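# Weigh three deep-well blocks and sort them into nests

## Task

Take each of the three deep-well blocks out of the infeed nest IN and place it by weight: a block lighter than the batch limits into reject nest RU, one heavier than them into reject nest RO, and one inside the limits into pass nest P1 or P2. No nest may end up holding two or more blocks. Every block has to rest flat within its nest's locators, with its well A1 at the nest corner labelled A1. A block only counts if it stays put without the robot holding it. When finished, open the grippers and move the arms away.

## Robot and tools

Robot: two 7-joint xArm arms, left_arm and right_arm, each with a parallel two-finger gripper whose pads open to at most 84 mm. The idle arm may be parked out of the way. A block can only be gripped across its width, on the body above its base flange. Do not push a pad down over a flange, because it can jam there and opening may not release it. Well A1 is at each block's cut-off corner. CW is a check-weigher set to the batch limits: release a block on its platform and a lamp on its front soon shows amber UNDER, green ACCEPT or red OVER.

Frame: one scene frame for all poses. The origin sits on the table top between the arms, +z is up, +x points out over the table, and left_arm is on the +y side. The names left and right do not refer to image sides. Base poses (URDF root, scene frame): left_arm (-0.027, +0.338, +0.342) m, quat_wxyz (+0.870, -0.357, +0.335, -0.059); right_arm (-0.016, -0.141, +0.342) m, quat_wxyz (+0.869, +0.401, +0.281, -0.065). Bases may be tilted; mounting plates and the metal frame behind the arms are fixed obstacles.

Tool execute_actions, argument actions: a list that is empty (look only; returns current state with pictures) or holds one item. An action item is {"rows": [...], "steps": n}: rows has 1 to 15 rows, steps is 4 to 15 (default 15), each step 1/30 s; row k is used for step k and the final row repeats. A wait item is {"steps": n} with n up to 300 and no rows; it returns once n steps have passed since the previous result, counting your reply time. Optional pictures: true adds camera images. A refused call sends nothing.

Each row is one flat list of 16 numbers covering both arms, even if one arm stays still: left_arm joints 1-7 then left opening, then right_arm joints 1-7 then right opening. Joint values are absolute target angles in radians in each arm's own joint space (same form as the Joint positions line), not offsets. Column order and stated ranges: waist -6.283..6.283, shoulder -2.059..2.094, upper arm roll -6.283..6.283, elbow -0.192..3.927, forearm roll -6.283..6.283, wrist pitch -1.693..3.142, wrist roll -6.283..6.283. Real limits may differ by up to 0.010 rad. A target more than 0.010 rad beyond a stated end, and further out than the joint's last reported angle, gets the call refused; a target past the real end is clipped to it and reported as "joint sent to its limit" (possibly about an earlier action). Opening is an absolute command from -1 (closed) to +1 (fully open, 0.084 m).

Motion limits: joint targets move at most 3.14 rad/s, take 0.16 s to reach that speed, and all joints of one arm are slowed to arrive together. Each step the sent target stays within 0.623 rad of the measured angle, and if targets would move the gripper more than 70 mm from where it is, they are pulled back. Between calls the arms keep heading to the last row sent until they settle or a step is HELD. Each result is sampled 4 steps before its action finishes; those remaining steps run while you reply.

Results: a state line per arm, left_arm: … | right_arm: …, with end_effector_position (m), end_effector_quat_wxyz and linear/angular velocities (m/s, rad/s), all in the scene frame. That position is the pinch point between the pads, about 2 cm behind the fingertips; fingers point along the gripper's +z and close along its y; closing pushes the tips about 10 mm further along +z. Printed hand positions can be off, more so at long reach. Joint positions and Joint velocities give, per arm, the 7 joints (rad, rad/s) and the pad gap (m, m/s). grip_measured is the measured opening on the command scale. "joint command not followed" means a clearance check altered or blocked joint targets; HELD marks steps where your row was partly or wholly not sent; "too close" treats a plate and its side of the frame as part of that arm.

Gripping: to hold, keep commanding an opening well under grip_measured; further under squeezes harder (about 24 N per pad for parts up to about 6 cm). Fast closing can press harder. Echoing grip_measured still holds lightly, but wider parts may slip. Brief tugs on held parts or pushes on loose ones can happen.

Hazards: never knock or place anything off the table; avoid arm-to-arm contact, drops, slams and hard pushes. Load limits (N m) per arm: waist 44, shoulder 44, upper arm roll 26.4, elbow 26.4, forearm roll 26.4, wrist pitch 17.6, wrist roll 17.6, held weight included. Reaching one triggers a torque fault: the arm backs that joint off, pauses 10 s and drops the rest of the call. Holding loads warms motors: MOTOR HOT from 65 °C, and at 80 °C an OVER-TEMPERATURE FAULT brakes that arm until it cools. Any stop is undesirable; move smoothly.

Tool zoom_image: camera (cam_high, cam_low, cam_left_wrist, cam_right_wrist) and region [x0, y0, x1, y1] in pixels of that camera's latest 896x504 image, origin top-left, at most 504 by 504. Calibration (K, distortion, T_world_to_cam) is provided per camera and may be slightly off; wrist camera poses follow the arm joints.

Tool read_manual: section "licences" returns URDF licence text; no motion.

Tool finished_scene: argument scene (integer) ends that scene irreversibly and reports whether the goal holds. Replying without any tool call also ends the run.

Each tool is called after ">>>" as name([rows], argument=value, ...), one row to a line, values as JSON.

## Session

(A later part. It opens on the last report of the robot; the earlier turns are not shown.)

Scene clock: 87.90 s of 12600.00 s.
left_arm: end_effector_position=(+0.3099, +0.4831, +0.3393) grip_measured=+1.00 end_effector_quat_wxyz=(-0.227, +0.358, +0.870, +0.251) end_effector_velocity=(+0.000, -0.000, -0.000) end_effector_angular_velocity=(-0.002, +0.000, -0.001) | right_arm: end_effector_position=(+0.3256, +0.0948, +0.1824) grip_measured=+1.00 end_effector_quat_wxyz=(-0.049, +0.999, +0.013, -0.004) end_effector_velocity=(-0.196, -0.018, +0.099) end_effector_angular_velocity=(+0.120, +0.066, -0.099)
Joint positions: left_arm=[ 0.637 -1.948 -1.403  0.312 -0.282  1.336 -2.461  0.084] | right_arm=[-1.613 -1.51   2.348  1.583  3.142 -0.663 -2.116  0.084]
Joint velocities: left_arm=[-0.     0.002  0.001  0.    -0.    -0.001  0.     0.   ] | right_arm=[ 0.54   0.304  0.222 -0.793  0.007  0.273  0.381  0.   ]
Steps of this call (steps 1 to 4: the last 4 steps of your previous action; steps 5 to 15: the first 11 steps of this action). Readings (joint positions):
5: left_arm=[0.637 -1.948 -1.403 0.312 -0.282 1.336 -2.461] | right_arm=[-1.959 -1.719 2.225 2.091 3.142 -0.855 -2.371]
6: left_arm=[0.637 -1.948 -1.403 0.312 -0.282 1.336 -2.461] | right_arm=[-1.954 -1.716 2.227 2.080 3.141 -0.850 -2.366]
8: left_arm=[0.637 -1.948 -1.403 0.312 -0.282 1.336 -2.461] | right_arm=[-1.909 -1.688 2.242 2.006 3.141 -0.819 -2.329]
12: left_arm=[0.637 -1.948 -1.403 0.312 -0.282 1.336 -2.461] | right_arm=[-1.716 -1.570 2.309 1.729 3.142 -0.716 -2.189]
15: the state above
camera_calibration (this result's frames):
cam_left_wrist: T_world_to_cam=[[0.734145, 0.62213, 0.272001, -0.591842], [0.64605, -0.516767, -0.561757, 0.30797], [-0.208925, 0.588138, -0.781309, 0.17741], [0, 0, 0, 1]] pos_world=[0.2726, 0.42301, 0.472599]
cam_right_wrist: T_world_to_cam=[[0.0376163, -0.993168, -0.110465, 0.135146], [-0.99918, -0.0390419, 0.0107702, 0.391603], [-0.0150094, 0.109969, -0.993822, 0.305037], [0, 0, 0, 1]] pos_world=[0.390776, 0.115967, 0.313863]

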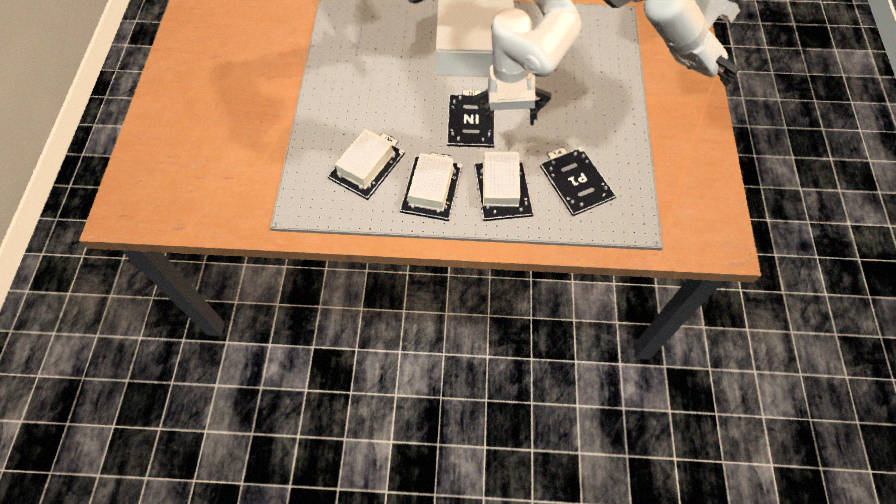

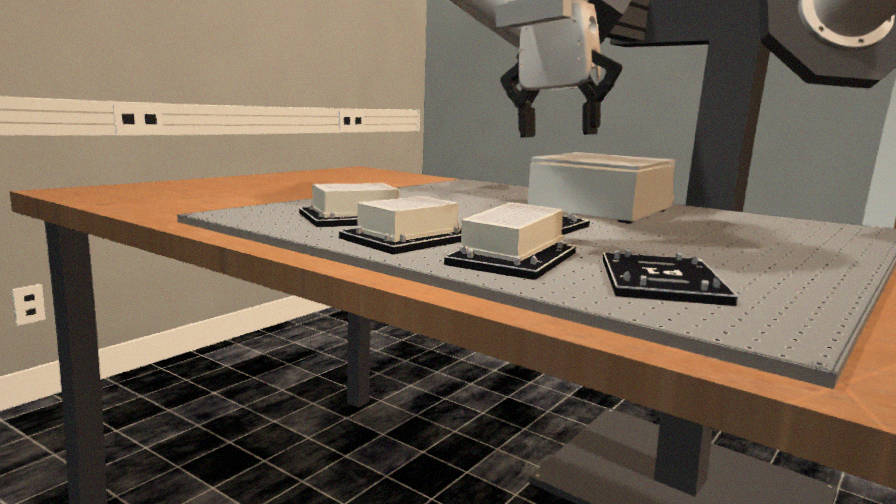

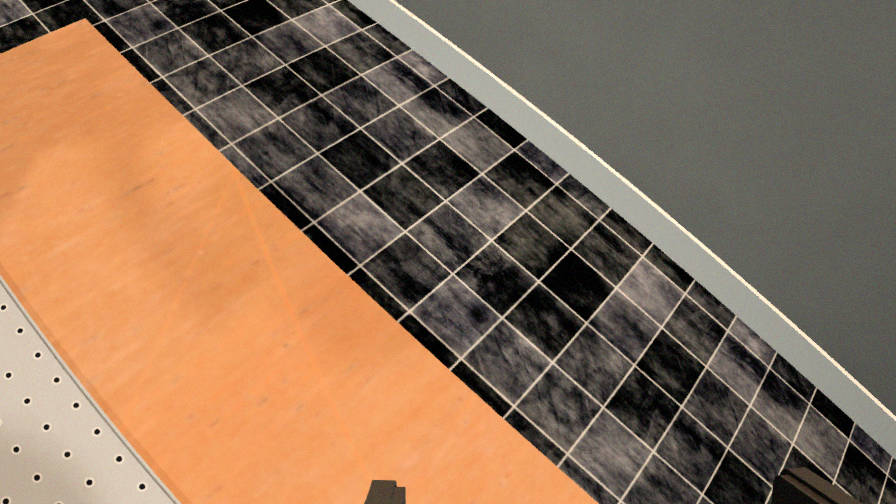

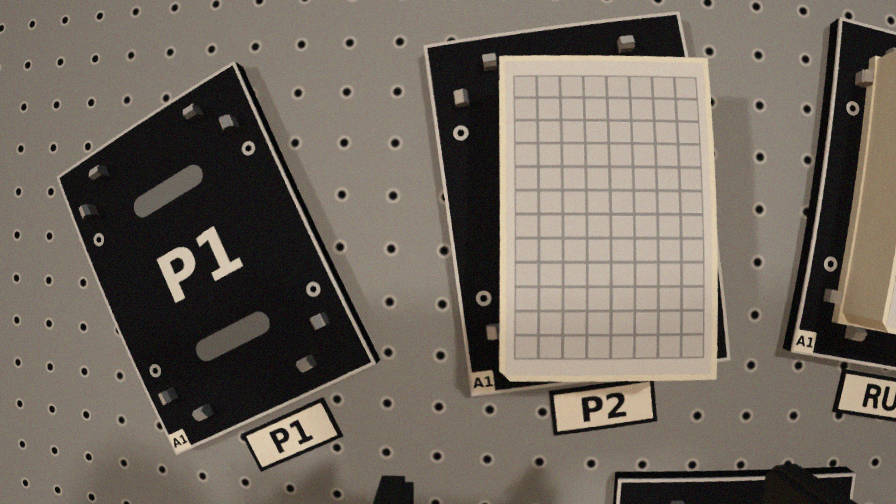

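>>> execute_actions([
  {"rows":[[0.637,-1.948,-1.403,0.312,-0.282,1.336,-2.461,1,-1.957,-1.718,2.225,2.094,3.1416,-0.856,-2.24,1]],"steps":15},
])

>>> execute_actions([
  {"steps":12},
], pictures=true)

Scene clock: 88.40 s of 12600.00 s.
left_arm: end_effector_position=(+0.3099, +0.4831, +0.3393) grip_measured=+1.00 end_effector_quat_wxyz=(-0.227, +0.358, +0.870, +0.251) end_effector_velocity=(+0.001, -0.000, +0.000) end_effector_angular_velocity=(-0.000, -0.003, +0.001) | right_arm: end_effector_position=(+0.4087, +0.0858, +0.1097) grip_measured=+1.00 end_effector_quat_wxyz=(+0.001, +1.000, +0.015, -0.001) end_effector_velocity=(+0.051, -0.041, -0.148) end_effector_angular_velocity=(-0.199, +0.078, +0.114)
Joint positions: left_arm=[ 0.637 -1.948 -1.403  0.312 -0.282  1.336 -2.461  0.084] | right_arm=[-1.945 -1.708  2.227  2.06   3.141 -0.842 -2.231  0.084]
Joint velocities: left_arm=[ 0.    -0.002  0.002  0.001 -0.    -0.    -0.    -0.   ] | right_arm=[-0.561 -0.35  -0.16   0.745  0.003 -0.298 -0.203 -0.   ]
Steps of this call (steps 1 to 4: the last 4 steps of your previous action; steps 5 to 15: the first 11 steps of this action). Readings (joint positions):
5: left_arm=[0.637 -1.948 -1.403 0.312 -0.282 1.336 -2.461] | right_arm=[-1.603 -1.501 2.348 1.551 3.141 -0.651 -2.101]
6: left_arm=[0.637 -1.948 -1.403 0.312 -0.282 1.336 -2.461] | right_arm=[-1.608 -1.504 2.346 1.559 3.141 -0.654 -2.103]
8: left_arm=[0.637 -1.948 -1.403 0.312 -0.282 1.336 -2.461] | right_arm=[-1.648 -1.531 2.335 1.628 3.142 -0.681 -2.121]
12: left_arm=[0.637 -1.948 -1.403 0.312 -0.282 1.336 -2.461] | right_arm=[-1.837 -1.643 2.264 1.910 3.141 -0.785 -2.192]
15: the state above

Scene clock: 88.80 s of 12600.00 s.
left_arm: end_effector_position=(+0.3099, +0.4831, +0.3393) grip_measured=+1.00 end_effector_quat_wxyz=(-0.227, +0.358, +0.870, +0.251) end_effector_velocity=(-0.000, -0.000, -0.000) end_effector_angular_velocity=(-0.002, +0.001, +0.001) | right_arm: end_effector_position=(+0.4110, +0.0901, +0.1107) grip_measured=+1.00 end_effector_quat_wxyz=(-0.001, +1.000, +0.020, +0.000) end_effector_velocity=(-0.002, -0.004, -0.006) end_effector_angular_velocity=(-0.008, +0.008, -0.004)
Joint positions: left_arm=[ 0.637 -1.948 -1.403  0.312 -0.282  1.336 -2.461  0.084] | right_arm=[-1.956 -1.718  2.225  2.093  3.142 -0.856 -2.24   0.084]
Joint velocities: left_arm=[-0.     0.001  0.002 -0.    -0.     0.001  0.    -0.   ] | right_arm=[-0.011 -0.005 -0.002  0.     0.002  0.     0.     0.   ]
Kept back: nothing.
Steps of this call (steps 1 to 4: the last 4 steps of your previous action; steps 5 to 12: the robot went on to your last target). Readings (joint positions):
1: left_arm=[0.637 -1.948 -1.403 0.312 -0.282 1.336 -2.461] | right_arm=[-1.957 -1.716 2.224 2.077 3.141 -0.849 -2.236]
2: left_arm=[0.637 -1.948 -1.403 0.312 -0.282 1.336 -2.461] | right_arm=[-1.961 -1.719 2.224 2.084 3.141 -0.853 -2.238]
4: left_arm=[0.637 -1.948 -1.403 0.312 -0.282 1.336 -2.461] | right_arm=[-1.957 -1.719 2.226 2.091 3.142 -0.855 -2.240]
8: left_arm=[0.637 -1.948 -1.403 0.312 -0.282 1.336 -2.461] | right_arm=[-1.954 -1.717 2.226 2.094 3.142 -0.856 -2.240]
12: the state above
camera_calibration (this result's frames):
cam_left_wrist: T_world_to_cam=[[0.734145, 0.62213, 0.272002, -0.591843], [0.64605, -0.516767, -0.561757, 0.30797], [-0.208925, 0.588138, -0.781309, 0.17741], [0, 0, 0, 1]] pos_world=[0.2726, 0.42301, 0.472599]
cam_right_wrist: T_world_to_cam=[[0.0506423, -0.998625, -0.0135494, 0.103709], [-0.998699, -0.0507189, 0.00536691, 0.478947], [-0.00604675, 0.01326, -0.999894, 0.241312], [0, 0, 0, 1]] pos_world=[0.474531, 0.124658, 0.240121]

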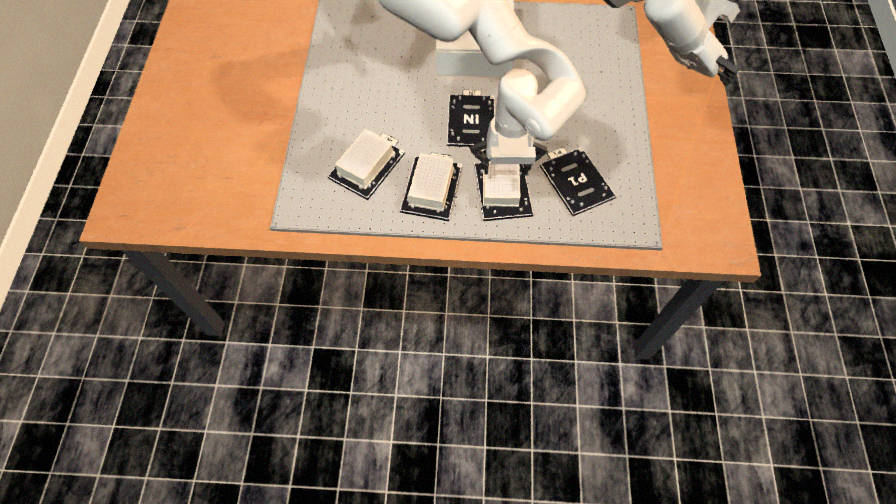

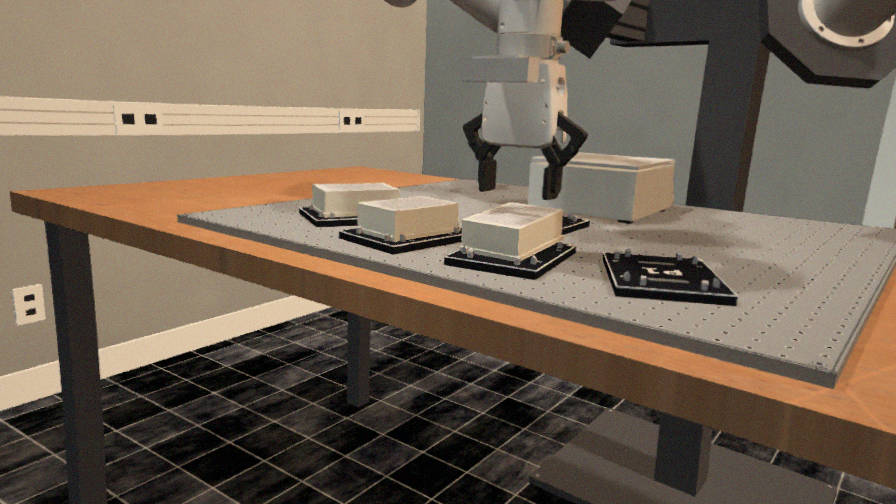

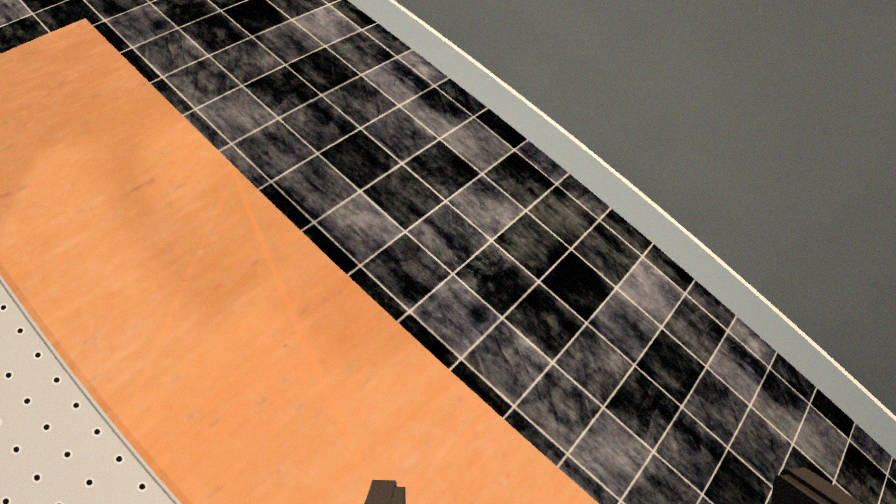

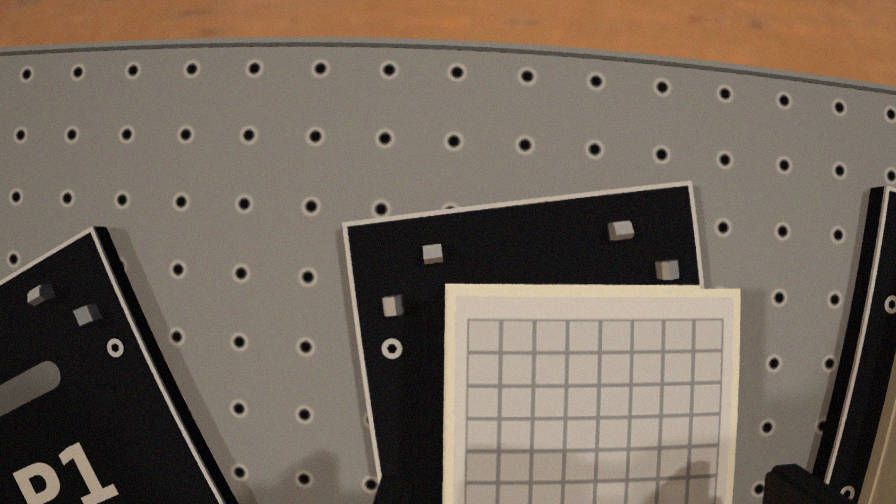

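>>> execute_actions([
  {"rows":[[0.637,-1.948,-1.403,0.312,-0.282,1.336,-2.461,1,-1.94,-1.71,2.228,2.023,3.1416,-0.804,-2.237,1],[0.637,-1.948,-1.403,0.312,-0.282,1.336,-2.461,1,-1.94,-1.71,2.228,2.023,3.1416,-0.804,-2.237,1],[0.637,-1.948,-1.403,0.312,-0.282,1.336,-2.461,1,-1.94,-1.71,2.228,2.023,3.1416,-0.804,-2.237,1],[0.637,-1.948,-1.403,0.312,-0.282,1.336,-2.461,1,-1.94,-1.71,2.228,2.023,3.1416,-0.804,-2.237,1],[0.637,-1.948,-1.403,0.312,-0.282,1.336,-2.461,1,-1.9607,-1.7258,2.225,2.0424,3.1416,-0.798,-2.237,1]],"steps":15},
], pictures=true)

Scene clock: 89.60 s of 12600.00 s.
left_arm: end_effector_position=(+0.3099, +0.4831, +0.3393) grip_measured=+1.00 end_effector_quat_wxyz=(-0.227, +0.358, +0.870, +0.251) end_effector_velocity=(+0.001, -0.000, +0.000) end_effector_angular_velocity=(-0.001, -0.002, -0.000) | right_arm: end_effector_position=(+0.4029, +0.0817, +0.0890) grip_measured=+1.00 end_effector_quat_wxyz=(+0.001, +1.000, +0.020, -0.001) end_effector_velocity=(+0.014, +0.014, +0.015) end_effector_angular_velocity=(+0.036, -0.031, -0.003)
Joint positions: left_arm=[ 0.637 -1.948 -1.403  0.312 -0.282  1.336 -2.461  0.084] | right_arm=[-1.962 -1.727  2.225  2.041  3.142 -0.798 -2.237  0.084]
Joint velocities: left_arm=[-0.    -0.001  0.001  0.     0.    -0.001  0.    -0.   ] | right_arm=[ 0.013  0.012 -0.002  0.028 -0.     0.001  0.001  0.   ]
Steps of this call (steps 1 to 13: the robot went on to your last target; steps 14 to 24: the first 11 steps of this action). Readings (joint positions):
14: left_arm=[0.637 -1.948 -1.403 0.312 -0.282 1.336 -2.461] | right_arm=[-1.957 -1.718 2.225 2.093 3.142 -0.855 -2.240]
15: left_arm=[0.637 -1.948 -1.403 0.312 -0.282 1.336 -2.461] | right_arm=[-1.954 -1.716 2.225 2.084 3.142 -0.847 -2.239]
17: left_arm=[0.637 -1.948 -1.403 0.312 -0.282 1.336 -2.461] | right_arm=[-1.943 -1.711 2.227 2.043 3.142 -0.818 -2.238]
21: left_arm=[0.637 -1.948 -1.403 0.312 -0.282 1.336 -2.461] | right_arm=[-1.959 -1.724 2.226 2.039 3.142 -0.799 -2.237]
24: the state above
camera_calibration (this result's frames):
cam_left_wrist: T_world_to_cam=[[0.734145, 0.62213, 0.272001, -0.591842], [0.64605, -0.516767, -0.561757, 0.30797], [-0.208925, 0.588138, -0.781309, 0.177411], [0, 0, 0, 1]] pos_world=[0.2726, 0.42301, 0.472599]
cam_right_wrist: T_world_to_cam=[[0.0513453, -0.998633, -0.00975289, 0.0948579], [-0.998648, -0.0514209, 0.00766973, 0.470327], [-0.00816075, 0.0093459, -0.999923, 0.220915], [0, 0, 0, 1]] pos_world=[0.466624, 0.116848, 0.218216]

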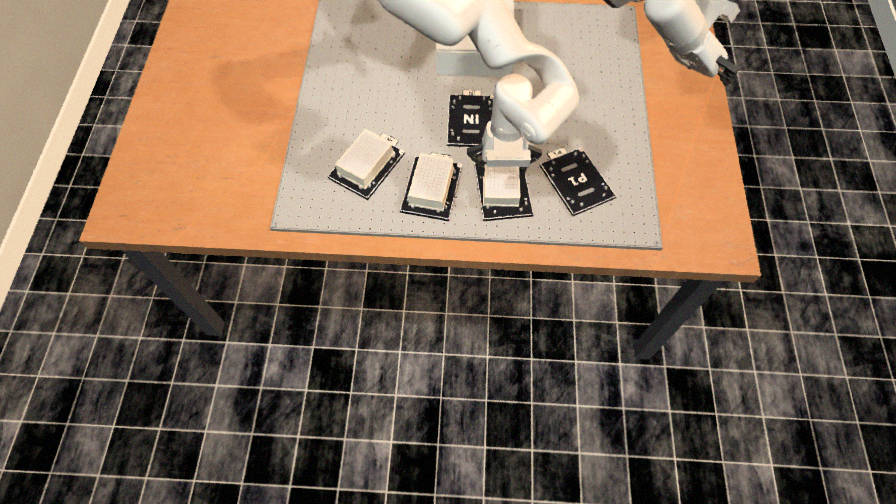

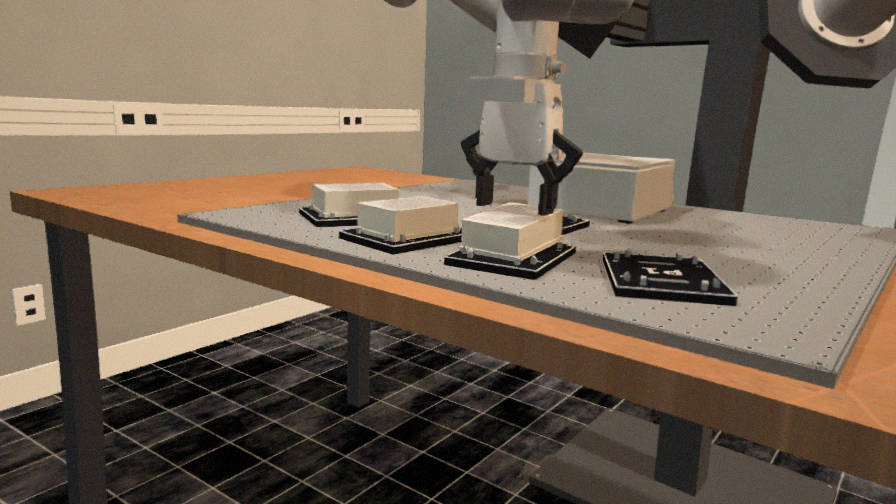

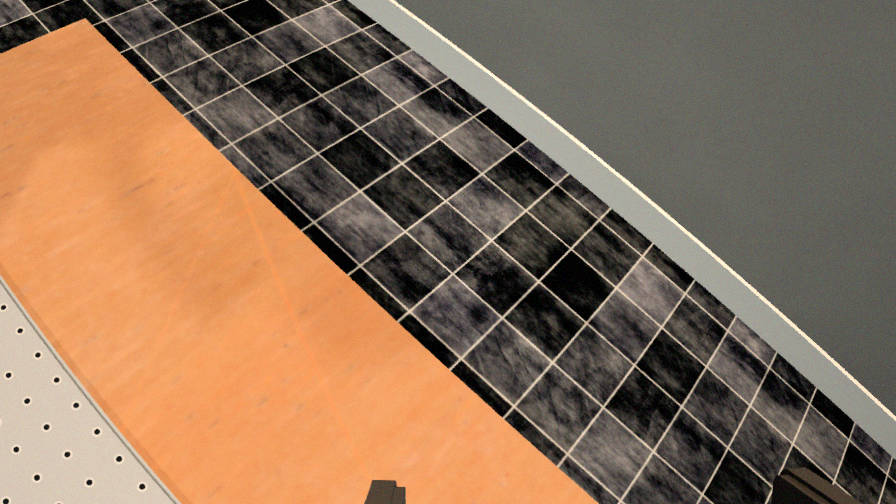

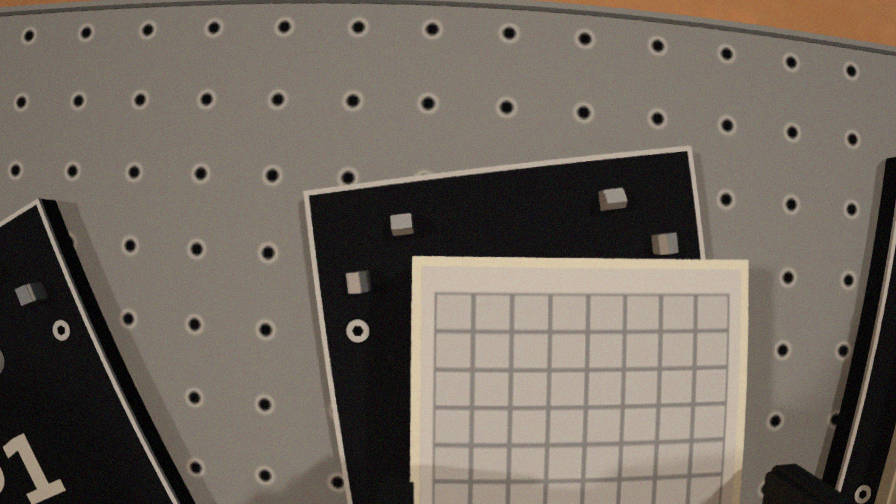

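>>> execute_actions([
  {"rows":[[0.637,-1.948,-1.403,0.312,-0.282,1.336,-2.461,1,-1.9827,-1.742,2.2212,2.064,3.1416,-0.793,-2.237,1],[0.637,-1.948,-1.403,0.312,-0.282,1.336,-2.461,1,-1.9827,-1.742,2.2212,2.064,3.1416,-0.793,-2.237,1],[0.637,-1.948,-1.403,0.312,-0.282,1.336,-2.461,1,-1.9827,-1.742,2.2212,2.064,3.1416,-0.793,-2.237,1],[0.637,-1.948,-1.403,0.312,-0.282,1.336,-2.461,1,-2.0045,-1.7582,2.2172,2.0865,3.1416,-0.7885,-2.237,1],[0.637,-1.948,-1.403,0.312,-0.282,1.336,-2.461,1,-2.0045,-1.7582,2.2172,2.0865,3.1416,-0.7885,-2.237,1],[0.637,-1.948,-1.403,0.312,-0.282,1.336,-2.461,1,-2.0045,-1.7582,2.2172,2.0865,3.1416,-0.7885,-2.237,1],[0.637,-1.948,-1.403,0.312,-0.282,1.336,-2.461,1,-2.016,-1.7665,2.215,2.098,3.1416,-0.7865,-2.237,1]],"steps":15},
], pictures=true)

Scene clock: 90.30 s of 12600.00 s.
left_arm: end_effector_position=(+0.3099, +0.4831, +0.3393) grip_measured=+1.00 end_effector_quat_wxyz=(-0.227, +0.358, +0.870, +0.251) end_effector_velocity=(+0.001, +0.000, +0.001) end_effector_angular_velocity=(-0.000, -0.003, +0.002) | right_arm: end_effector_position=(+0.4031, +0.0819, +0.0659) grip_measured=+1.00 end_effector_quat_wxyz=(+0.001, +1.000, +0.020, -0.001) end_effector_velocity=(+0.005, +0.003, -0.000) end_effector_angular_velocity=(+0.007, -0.010, +0.001)
Joint positions: left_arm=[ 0.637 -1.948 -1.403  0.312 -0.282  1.336 -2.461  0.084] | right_arm=[-2.016 -1.767  2.216  2.097  3.142 -0.786 -2.237  0.084]
Joint velocities: left_arm=[ 0.    -0.003  0.003  0.001 -0.     0.    -0.    -0.   ] | right_arm=[-0.009 -0.007 -0.006  0.025 -0.001 -0.002 -0.001 -0.   ]
Steps of this call (steps 1 to 4: the last 4 steps of your previous action; steps 5 to 10: the robot went on to your last target; steps 11 to 21: the first 11 steps of this action). Readings (joint positions):
11: left_arm=[0.637 -1.948 -1.403 0.312 -0.282 1.336 -2.461] | right_arm=[-1.961 -1.726 2.225 2.043 3.142 -0.798 -2.237]
12: left_arm=[0.637 -1.948 -1.403 0.312 -0.282 1.336 -2.461] | right_arm=[-1.967 -1.730 2.224 2.051 3.142 -0.797 -2.237]
14: left_arm=[0.637 -1.948 -1.403 0.312 -0.282 1.336 -2.461] | right_arm=[-1.980 -1.740 2.221 2.062 3.142 -0.793 -2.237]
18: left_arm=[0.637 -1.948 -1.403 0.312 -0.282 1.336 -2.461] | right_arm=[-2.009 -1.761 2.217 2.089 3.142 -0.788 -2.237]
21: the state above
camera_calibration (this result's frames):
cam_left_wrist: T_world_to_cam=[[0.734145, 0.62213, 0.272001, -0.591842], [0.64605, -0.516767, -0.561757, 0.30797], [-0.208925, 0.588138, -0.781309, 0.17741], [0, 0, 0, 1]] pos_world=[0.2726, 0.42301, 0.472599]
cam_right_wrist: T_world_to_cam=[[0.0508451, -0.998654, -0.0102798, 0.0950254], [-0.998673, -0.0509246, 0.0076257, 0.470679], [-0.00813893, 0.00987842, -0.999918, 0.197716], [0, 0, 0, 1]] pos_world=[0.466832, 0.116914, 0.195088]

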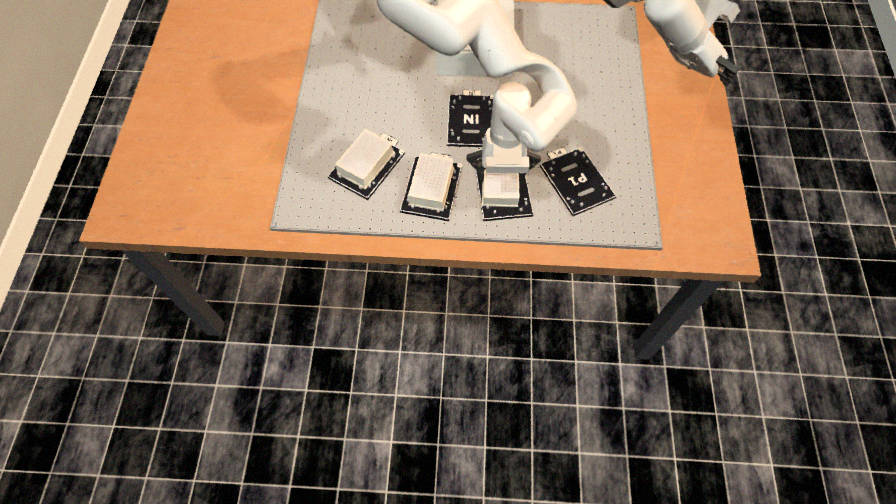

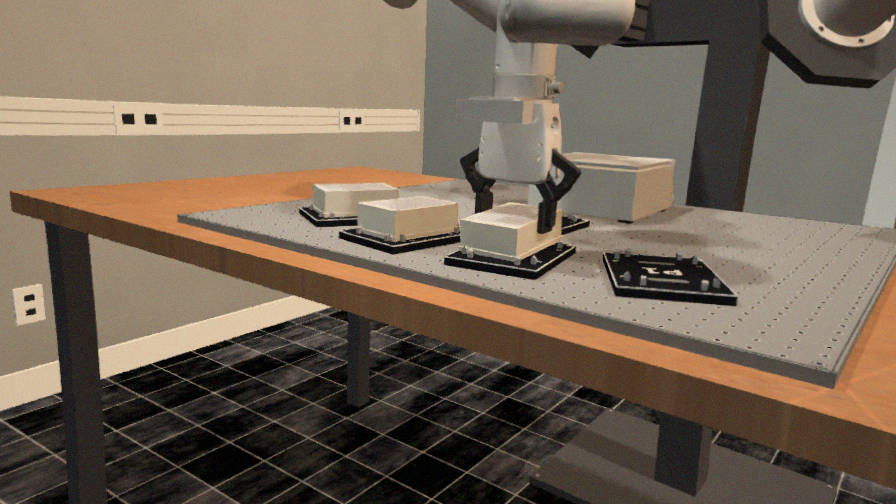

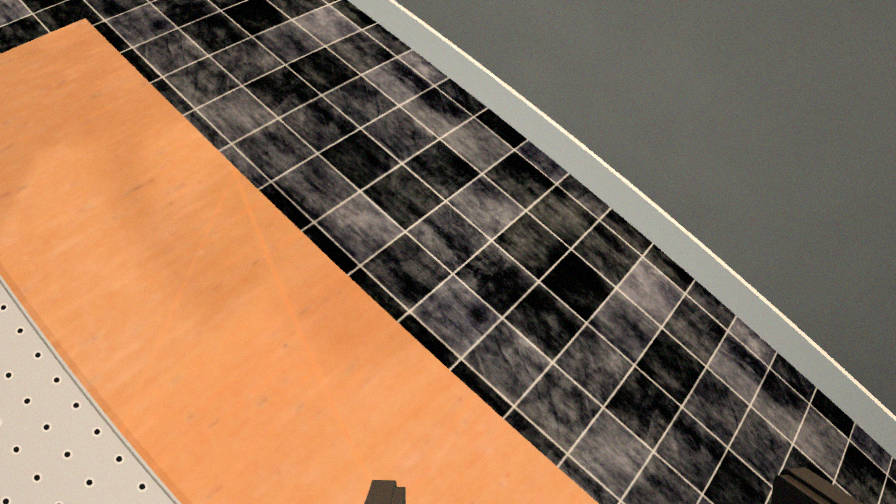

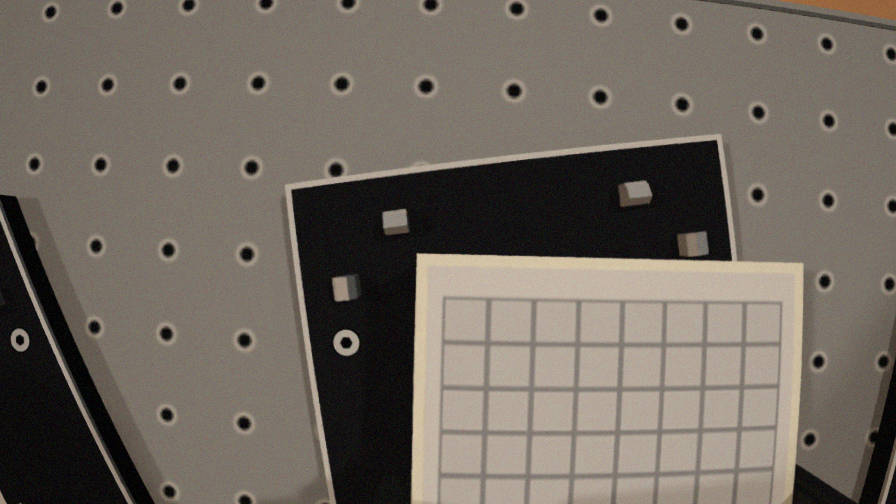

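>>> execute_actions([
  {"rows":[[0.637,-1.948,-1.403,0.312,-0.282,1.336,-2.461,1,-2.032,-1.779,2.212,2.116,3.1416,-0.784,-2.225,1],[0.637,-1.948,-1.403,0.312,-0.282,1.336,-2.461,1,-2.032,-1.779,2.212,2.116,3.1416,-0.784,-2.225,1],[0.637,-1.948,-1.403,0.312,-0.282,1.336,-2.461,1,-2.032,-1.779,2.212,2.116,3.1416,-0.784,-2.225,1],[0.637,-1.948,-1.403,0.312,-0.282,1.336,-2.461,1,-2.0488,-1.7911,2.2087,2.1345,3.1416,-0.7817,-2.225,1]],"steps":12},
])

>>> execute_actions([
  {"rows":[[0.637,-1.948,-1.403,0.312,-0.282,1.336,-2.461,1,-2.0488,-1.7911,2.2087,2.1345,3.1416,-0.7817,-2.225,0.5]],"steps":12},
])

>>> execute_actions([
  {"rows":[[0.637,-1.948,-1.403,0.312,-0.282,1.336,-2.461,1,-1.9827,-1.742,2.2212,2.064,3.1416,-0.793,-2.237,0.5]],"steps":12},
])

>>> execute_actions([
  {"rows":[[0.637,-1.948,-1.403,0.312,-0.282,1.336,-2.461,1,-2.035,-1.775,2.211,2.172,3.1416,-0.839,-2.3716,0.5],[0.637,-1.948,-1.403,0.312,-0.282,1.336,-2.461,1,-2.035,-1.775,2.211,2.172,3.1416,-0.839,-2.3716,0.5],[0.637,-1.948,-1.403,0.312,-0.282,1.336,-2.461,1,-2.035,-1.775,2.211,2.172,3.1416,-0.839,-2.3716,0.5],[0.637,-1.948,-1.403,0.312,-0.282,1.336,-2.461,1,-2.035,-1.775,2.211,2.172,3.1416,-0.839,-2.3716,0.5],[0.637,-1.948,-1.403,0.312,-0.282,1.336,-2.461,1,-2.035,-1.775,2.211,2.172,3.1416,-0.839,-2.3716,0.5],[0.637,-1.948,-1.403,0.312,-0.282,1.336,-2.461,1,-2.035,-1.775,2.211,2.172,3.1416,-0.839,-2.3716,0.5],[0.637,-1.948,-1.403,0.312,-0.282,1.336,-2.461,1,-2.064,-1.7958,2.2045,2.204,3.1416,-0.836,-2.3716,0.5]],"steps":15},
])

>>> execute_actions([
  {"steps":10},
], pictures=true)

Scene clock: 91.03 s of 12600.00 s.
left_arm: end_effector_position=(+0.3099, +0.4831, +0.3393) grip_measured=+1.00 end_effector_quat_wxyz=(-0.227, +0.358, +0.870, +0.251) end_effector_velocity=(+0.001, +0.000, +0.000) end_effector_angular_velocity=(-0.000, -0.003, +0.000) | right_arm: end_effector_position=(+0.4025, +0.0818, +0.0523) grip_measured=+1.00 end_effector_quat_wxyz=(+0.001, +1.000, +0.014, -0.001) end_effector_velocity=(-0.006, +0.002, -0.014) end_effector_angular_velocity=(+0.003, +0.008, -0.001)
Joint positions: left_arm=[ 0.637 -1.948 -1.403  0.312 -0.282  1.336 -2.461  0.084] | right_arm=[-2.049 -1.791  2.209  2.132  3.142 -0.781 -2.225  0.084]
Joint velocities: left_arm=[ 0.    -0.002  0.002  0.     0.    -0.001 -0.    -0.   ] | right_arm=[-0.031 -0.026  0.001  0.032  0.003  0.006  0.003 -0.   ]
Steps of this call (steps 1 to 4: the last 4 steps of your previous action; steps 5 to 14: the robot went on to your last target; steps 15 to 22: the first 8 steps of this action). Readings (joint positions):
15: left_arm=[0.637 -1.948 -1.403 0.312 -0.282 1.336 -2.461] | right_arm=[-2.017 -1.767 2.215 2.099 3.142 -0.786 -2.236]
16: left_arm=[0.637 -1.948 -1.403 0.312 -0.282 1.336 -2.461] | right_arm=[-2.021 -1.770 2.214 2.105 3.142 -0.786 -2.232]
18: left_arm=[0.637 -1.948 -1.403 0.312 -0.282 1.336 -2.461] | right_arm=[-2.030 -1.778 2.212 2.115 3.142 -0.784 -2.227]
22: the state above

Scene clock: 91.43 s of 12600.00 s.
left_arm: end_effector_position=(+0.3099, +0.4831, +0.3393) grip_measured=+1.00 end_effector_quat_wxyz=(-0.227, +0.358, +0.870, +0.251) end_effector_velocity=(+0.000, -0.000, +0.000) end_effector_angular_velocity=(+0.001, -0.001, -0.001) | right_arm: end_effector_position=(+0.4038, +0.0827, +0.0533) grip_measured=+0.96 end_effector_quat_wxyz=(+0.000, +1.000, +0.014, +0.000) end_effector_velocity=(-0.001, +0.001, -0.000) end_effector_angular_velocity=(+0.001, +0.001, +0.001)
Joint positions: left_arm=[ 0.637 -1.948 -1.403  0.312 -0.282  1.336 -2.461  0.084] | right_arm=[-2.049 -1.791  2.209  2.135  3.142 -0.782 -2.225  0.083]
Joint velocities: left_arm=[ 0.    -0.    -0.001  0.    -0.    -0.001  0.    -0.   ] | right_arm=[-0.    -0.     0.001  0.     0.001  0.    -0.001  0.   ]
Steps of this call (steps 1 to 4: the last 4 steps of your previous action; steps 5 to 12: the first 8 steps of this action). Readings (joint positions):
5: left_arm=[0.637 -1.948 -1.403 0.312 -0.282 1.336 -2.461] | right_arm=[-2.048 -1.791 2.209 2.135 3.142 -0.782 -2.225]
6: left_arm=[0.637 -1.948 -1.403 0.312 -0.282 1.336 -2.461] | right_arm=[-2.048 -1.791 2.209 2.135 3.142 -0.782 -2.225]
8: left_arm=[0.637 -1.948 -1.403 0.312 -0.282 1.336 -2.461] | right_arm=[-2.049 -1.791 2.209 2.135 3.142 -0.782 -2.225]
12: the state above

Scene clock: 91.83 s of 12600.00 s.
left_arm: end_effector_position=(+0.3099, +0.4831, +0.3393) grip_measured=+1.00 end_effector_quat_wxyz=(-0.227, +0.358, +0.870, +0.251) end_effector_velocity=(+0.000, -0.001, +0.000) end_effector_angular_velocity=(-0.001, -0.001, -0.001) | right_arm: end_effector_position=(+0.4066, +0.0851, +0.0839) grip_measured=+0.96 end_effector_quat_wxyz=(-0.003, +1.000, +0.020, +0.003) end_effector_velocity=(-0.025, -0.030, -0.032) end_effector_angular_velocity=(-0.072, +0.059, +0.003)
Joint positions: left_arm=[ 0.637 -1.948 -1.403  0.312 -0.282  1.336 -2.461  0.084] | right_arm=[-1.979 -1.739  2.221  2.069  3.141 -0.793 -2.237  0.083]
Joint velocities: left_arm=[-0.     0.001  0.     0.001 -0.    -0.001 -0.     0.   ] | right_arm=[-0.03  -0.02   0.001 -0.058 -0.001  0.001 -0.002 -0.   ]
Steps of this call (steps 1 to 4: the last 4 steps of your previous action; steps 5 to 12: the first 8 steps of this action). Readings (joint positions):
5: left_arm=[0.637 -1.948 -1.403 0.312 -0.282 1.336 -2.461] | right_arm=[-2.048 -1.790 2.209 2.134 3.142 -0.782 -2.225]
6: left_arm=[0.637 -1.948 -1.403 0.312 -0.282 1.336 -2.461] | right_arm=[-2.041 -1.785 2.211 2.122 3.142 -0.783 -2.227]
8: left_arm=[0.637 -1.948 -1.403 0.312 -0.282 1.336 -2.461] | right_arm=[-2.004 -1.758 2.219 2.078 3.142 -0.790 -2.234]
12: the state above

Scene clock: 92.33 s of 12600.00 s.
left_arm: end_effector_position=(+0.3099, +0.4831, +0.3393) grip_measured=+1.00 end_effector_quat_wxyz=(-0.227, +0.358, +0.870, +0.251) end_effector_velocity=(-0.001, +0.001, -0.000) end_effector_angular_velocity=(+0.001, +0.001, +0.001) | right_arm: end_effector_position=(+0.4110, +0.0885, +0.0650) grip_measured=+0.96 end_effector_quat_wxyz=(+0.001, +0.996, +0.084, -0.001) end_effector_velocity=(-0.033, -0.031, -0.059) end_effector_angular_velocity=(-0.078, +0.073, +0.009)
Joint positions: left_arm=[ 0.637 -1.948 -1.403  0.312 -0.282  1.336 -2.461  0.084] | right_arm=[-2.063 -1.795  2.205  2.201  3.142 -0.836 -2.371  0.083]
Joint velocities: left_arm=[-0.     0.    -0.    -0.001  0.     0.001  0.    -0.   ] | right_arm=[-0.094 -0.07  -0.008  0.008  0.002  0.    -0.005  0.   ]
Steps of this call (steps 1 to 4: the last 4 steps of your previous action; steps 5 to 15: the first 11 steps of this action). Readings (joint positions):
5: left_arm=[0.637 -1.948 -1.403 0.312 -0.282 1.336 -2.461] | right_arm=[-1.985 -1.744 2.221 2.063 3.142 -0.793 -2.238]
6: left_arm=[0.637 -1.948 -1.403 0.312 -0.282 1.336 -2.461] | right_arm=[-1.989 -1.747 2.220 2.072 3.142 -0.797 -2.249]
8: left_arm=[0.637 -1.948 -1.403 0.312 -0.282 1.336 -2.461] | right_arm=[-2.013 -1.762 2.215 2.124 3.142 -0.819 -2.312]
12: left_arm=[0.637 -1.948 -1.403 0.312 -0.282 1.336 -2.461] | right_arm=[-2.042 -1.780 2.209 2.181 3.142 -0.837 -2.369]
15: the state above

Scene clock: 92.67 s of 12600.00 s.
left_arm: end_effector_position=(+0.3099, +0.4831, +0.3393) grip_measured=+1.00 end_effector_quat_wxyz=(-0.227, +0.358, +0.870, +0.251) end_effector_velocity=(-0.000, -0.000, +0.000) end_effector_angular_velocity=(-0.001, +0.000, +0.000) | right_arm: end_effector_position=(+0.4118, +0.0894, +0.0655) grip_measured=+0.96 end_effector_quat_wxyz=(-0.000, +0.996, +0.085, +0.000) end_effector_velocity=(-0.004, -0.003, -0.005) end_effector_angular_velocity=(-0.008, +0.008, -0.001)
Joint positions: left_arm=[ 0.637 -1.948 -1.403  0.312 -0.282  1.336 -2.461  0.084] | right_arm=[-2.064 -1.795  2.204  2.204  3.142 -0.836 -2.372  0.083]
Joint velocities: left_arm=[-0.     0.     0.001 -0.     0.     0.     0.    -0.   ] | right_arm=[-0.005 -0.005 -0.001 -0.005  0.002  0.     0.001  0.   ]
Kept back: nothing.
Steps of this call (steps 1 to 4: the last 4 steps of your previous action; steps 5 to 10: the robot went on to your last target). Readings (joint positions):
1: left_arm=[0.637 -1.948 -1.403 0.312 -0.282 1.336 -2.461] | right_arm=[-2.065 -1.797 2.205 2.201 3.142 -0.836 -2.371]
2: left_arm=[0.637 -1.948 -1.403 0.312 -0.282 1.336 -2.461] | right_arm=[-2.066 -1.797 2.205 2.201 3.142 -0.836 -2.371]
4: left_arm=[0.637 -1.948 -1.403 0.312 -0.282 1.336 -2.461] | right_arm=[-2.064 -1.796 2.205 2.203 3.142 -0.836 -2.371]
8: left_arm=[0.637 -1.948 -1.403 0.312 -0.282 1.336 -2.461] | right_arm=[-2.063 -1.795 2.204 2.204 3.142 -0.836 -2.372]
10: the state above
camera_calibration (this result's frames):
cam_left_wrist: T_world_to_cam=[[0.734146, 0.62213, 0.272002, -0.591842], [0.64605, -0.516767, -0.561757, 0.30797], [-0.208925, 0.588138, -0.781309, 0.17741], [0, 0, 0, 1]] pos_world=[0.2726, 0.42301, 0.472599]
cam_right_wrist: T_world_to_cam=[[0.179812, -0.98362, -0.0126462, 0.0478185], [-0.983673, -0.17989, 0.00525357, 0.485296], [-0.00744244, 0.0114951, -0.999906, 0.196855], [0, 0, 0, 1]] pos_world=[0.47024, 0.132072, 0.194891]

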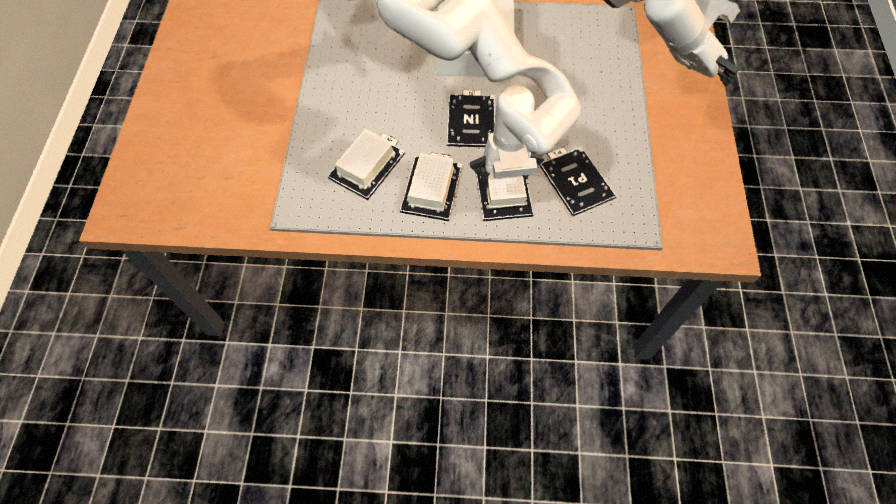

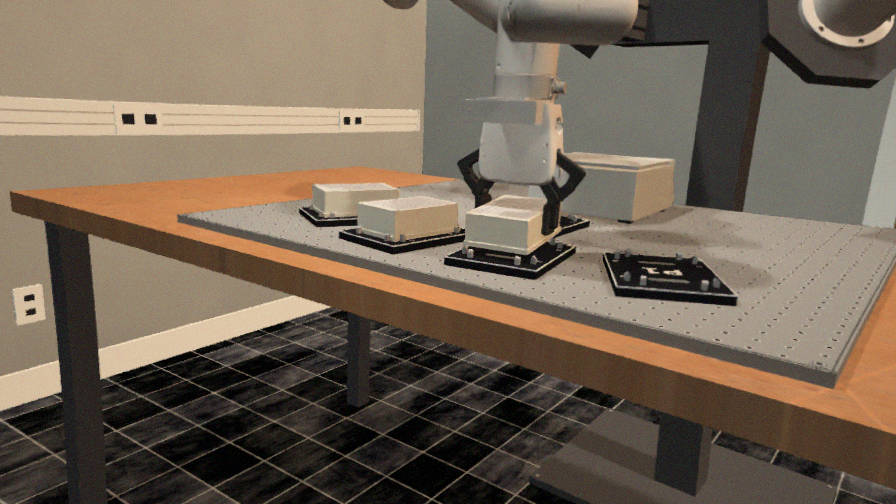

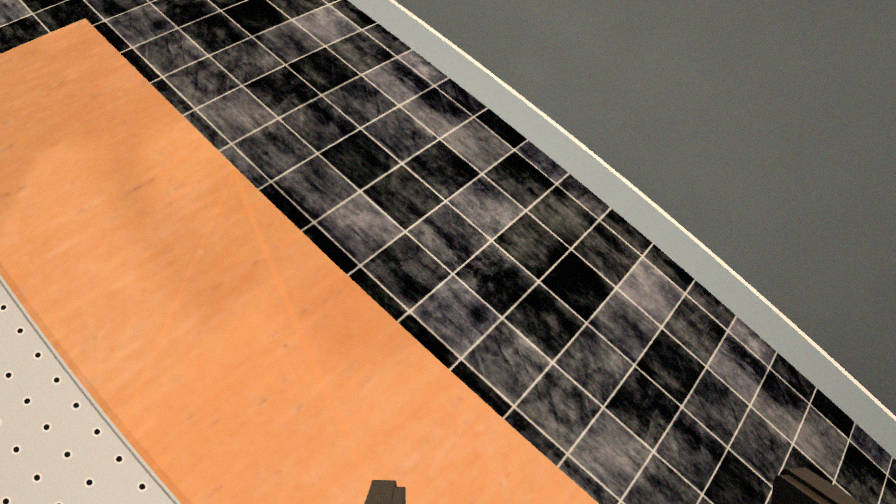

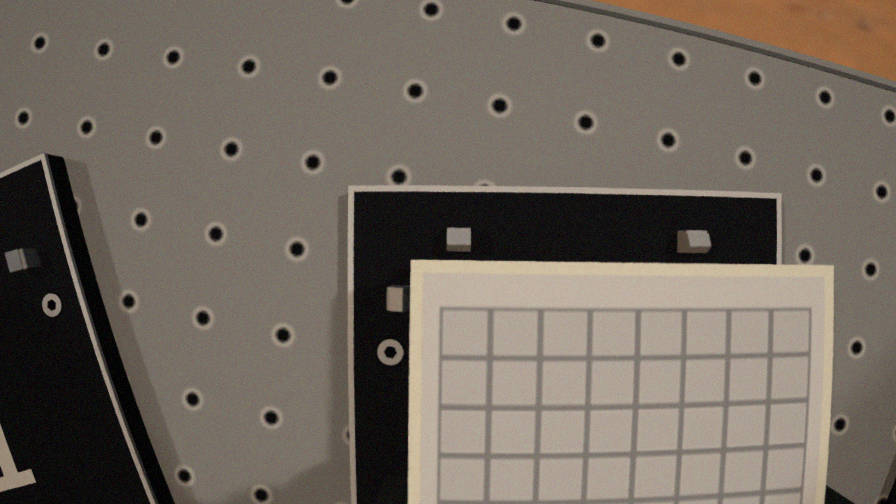

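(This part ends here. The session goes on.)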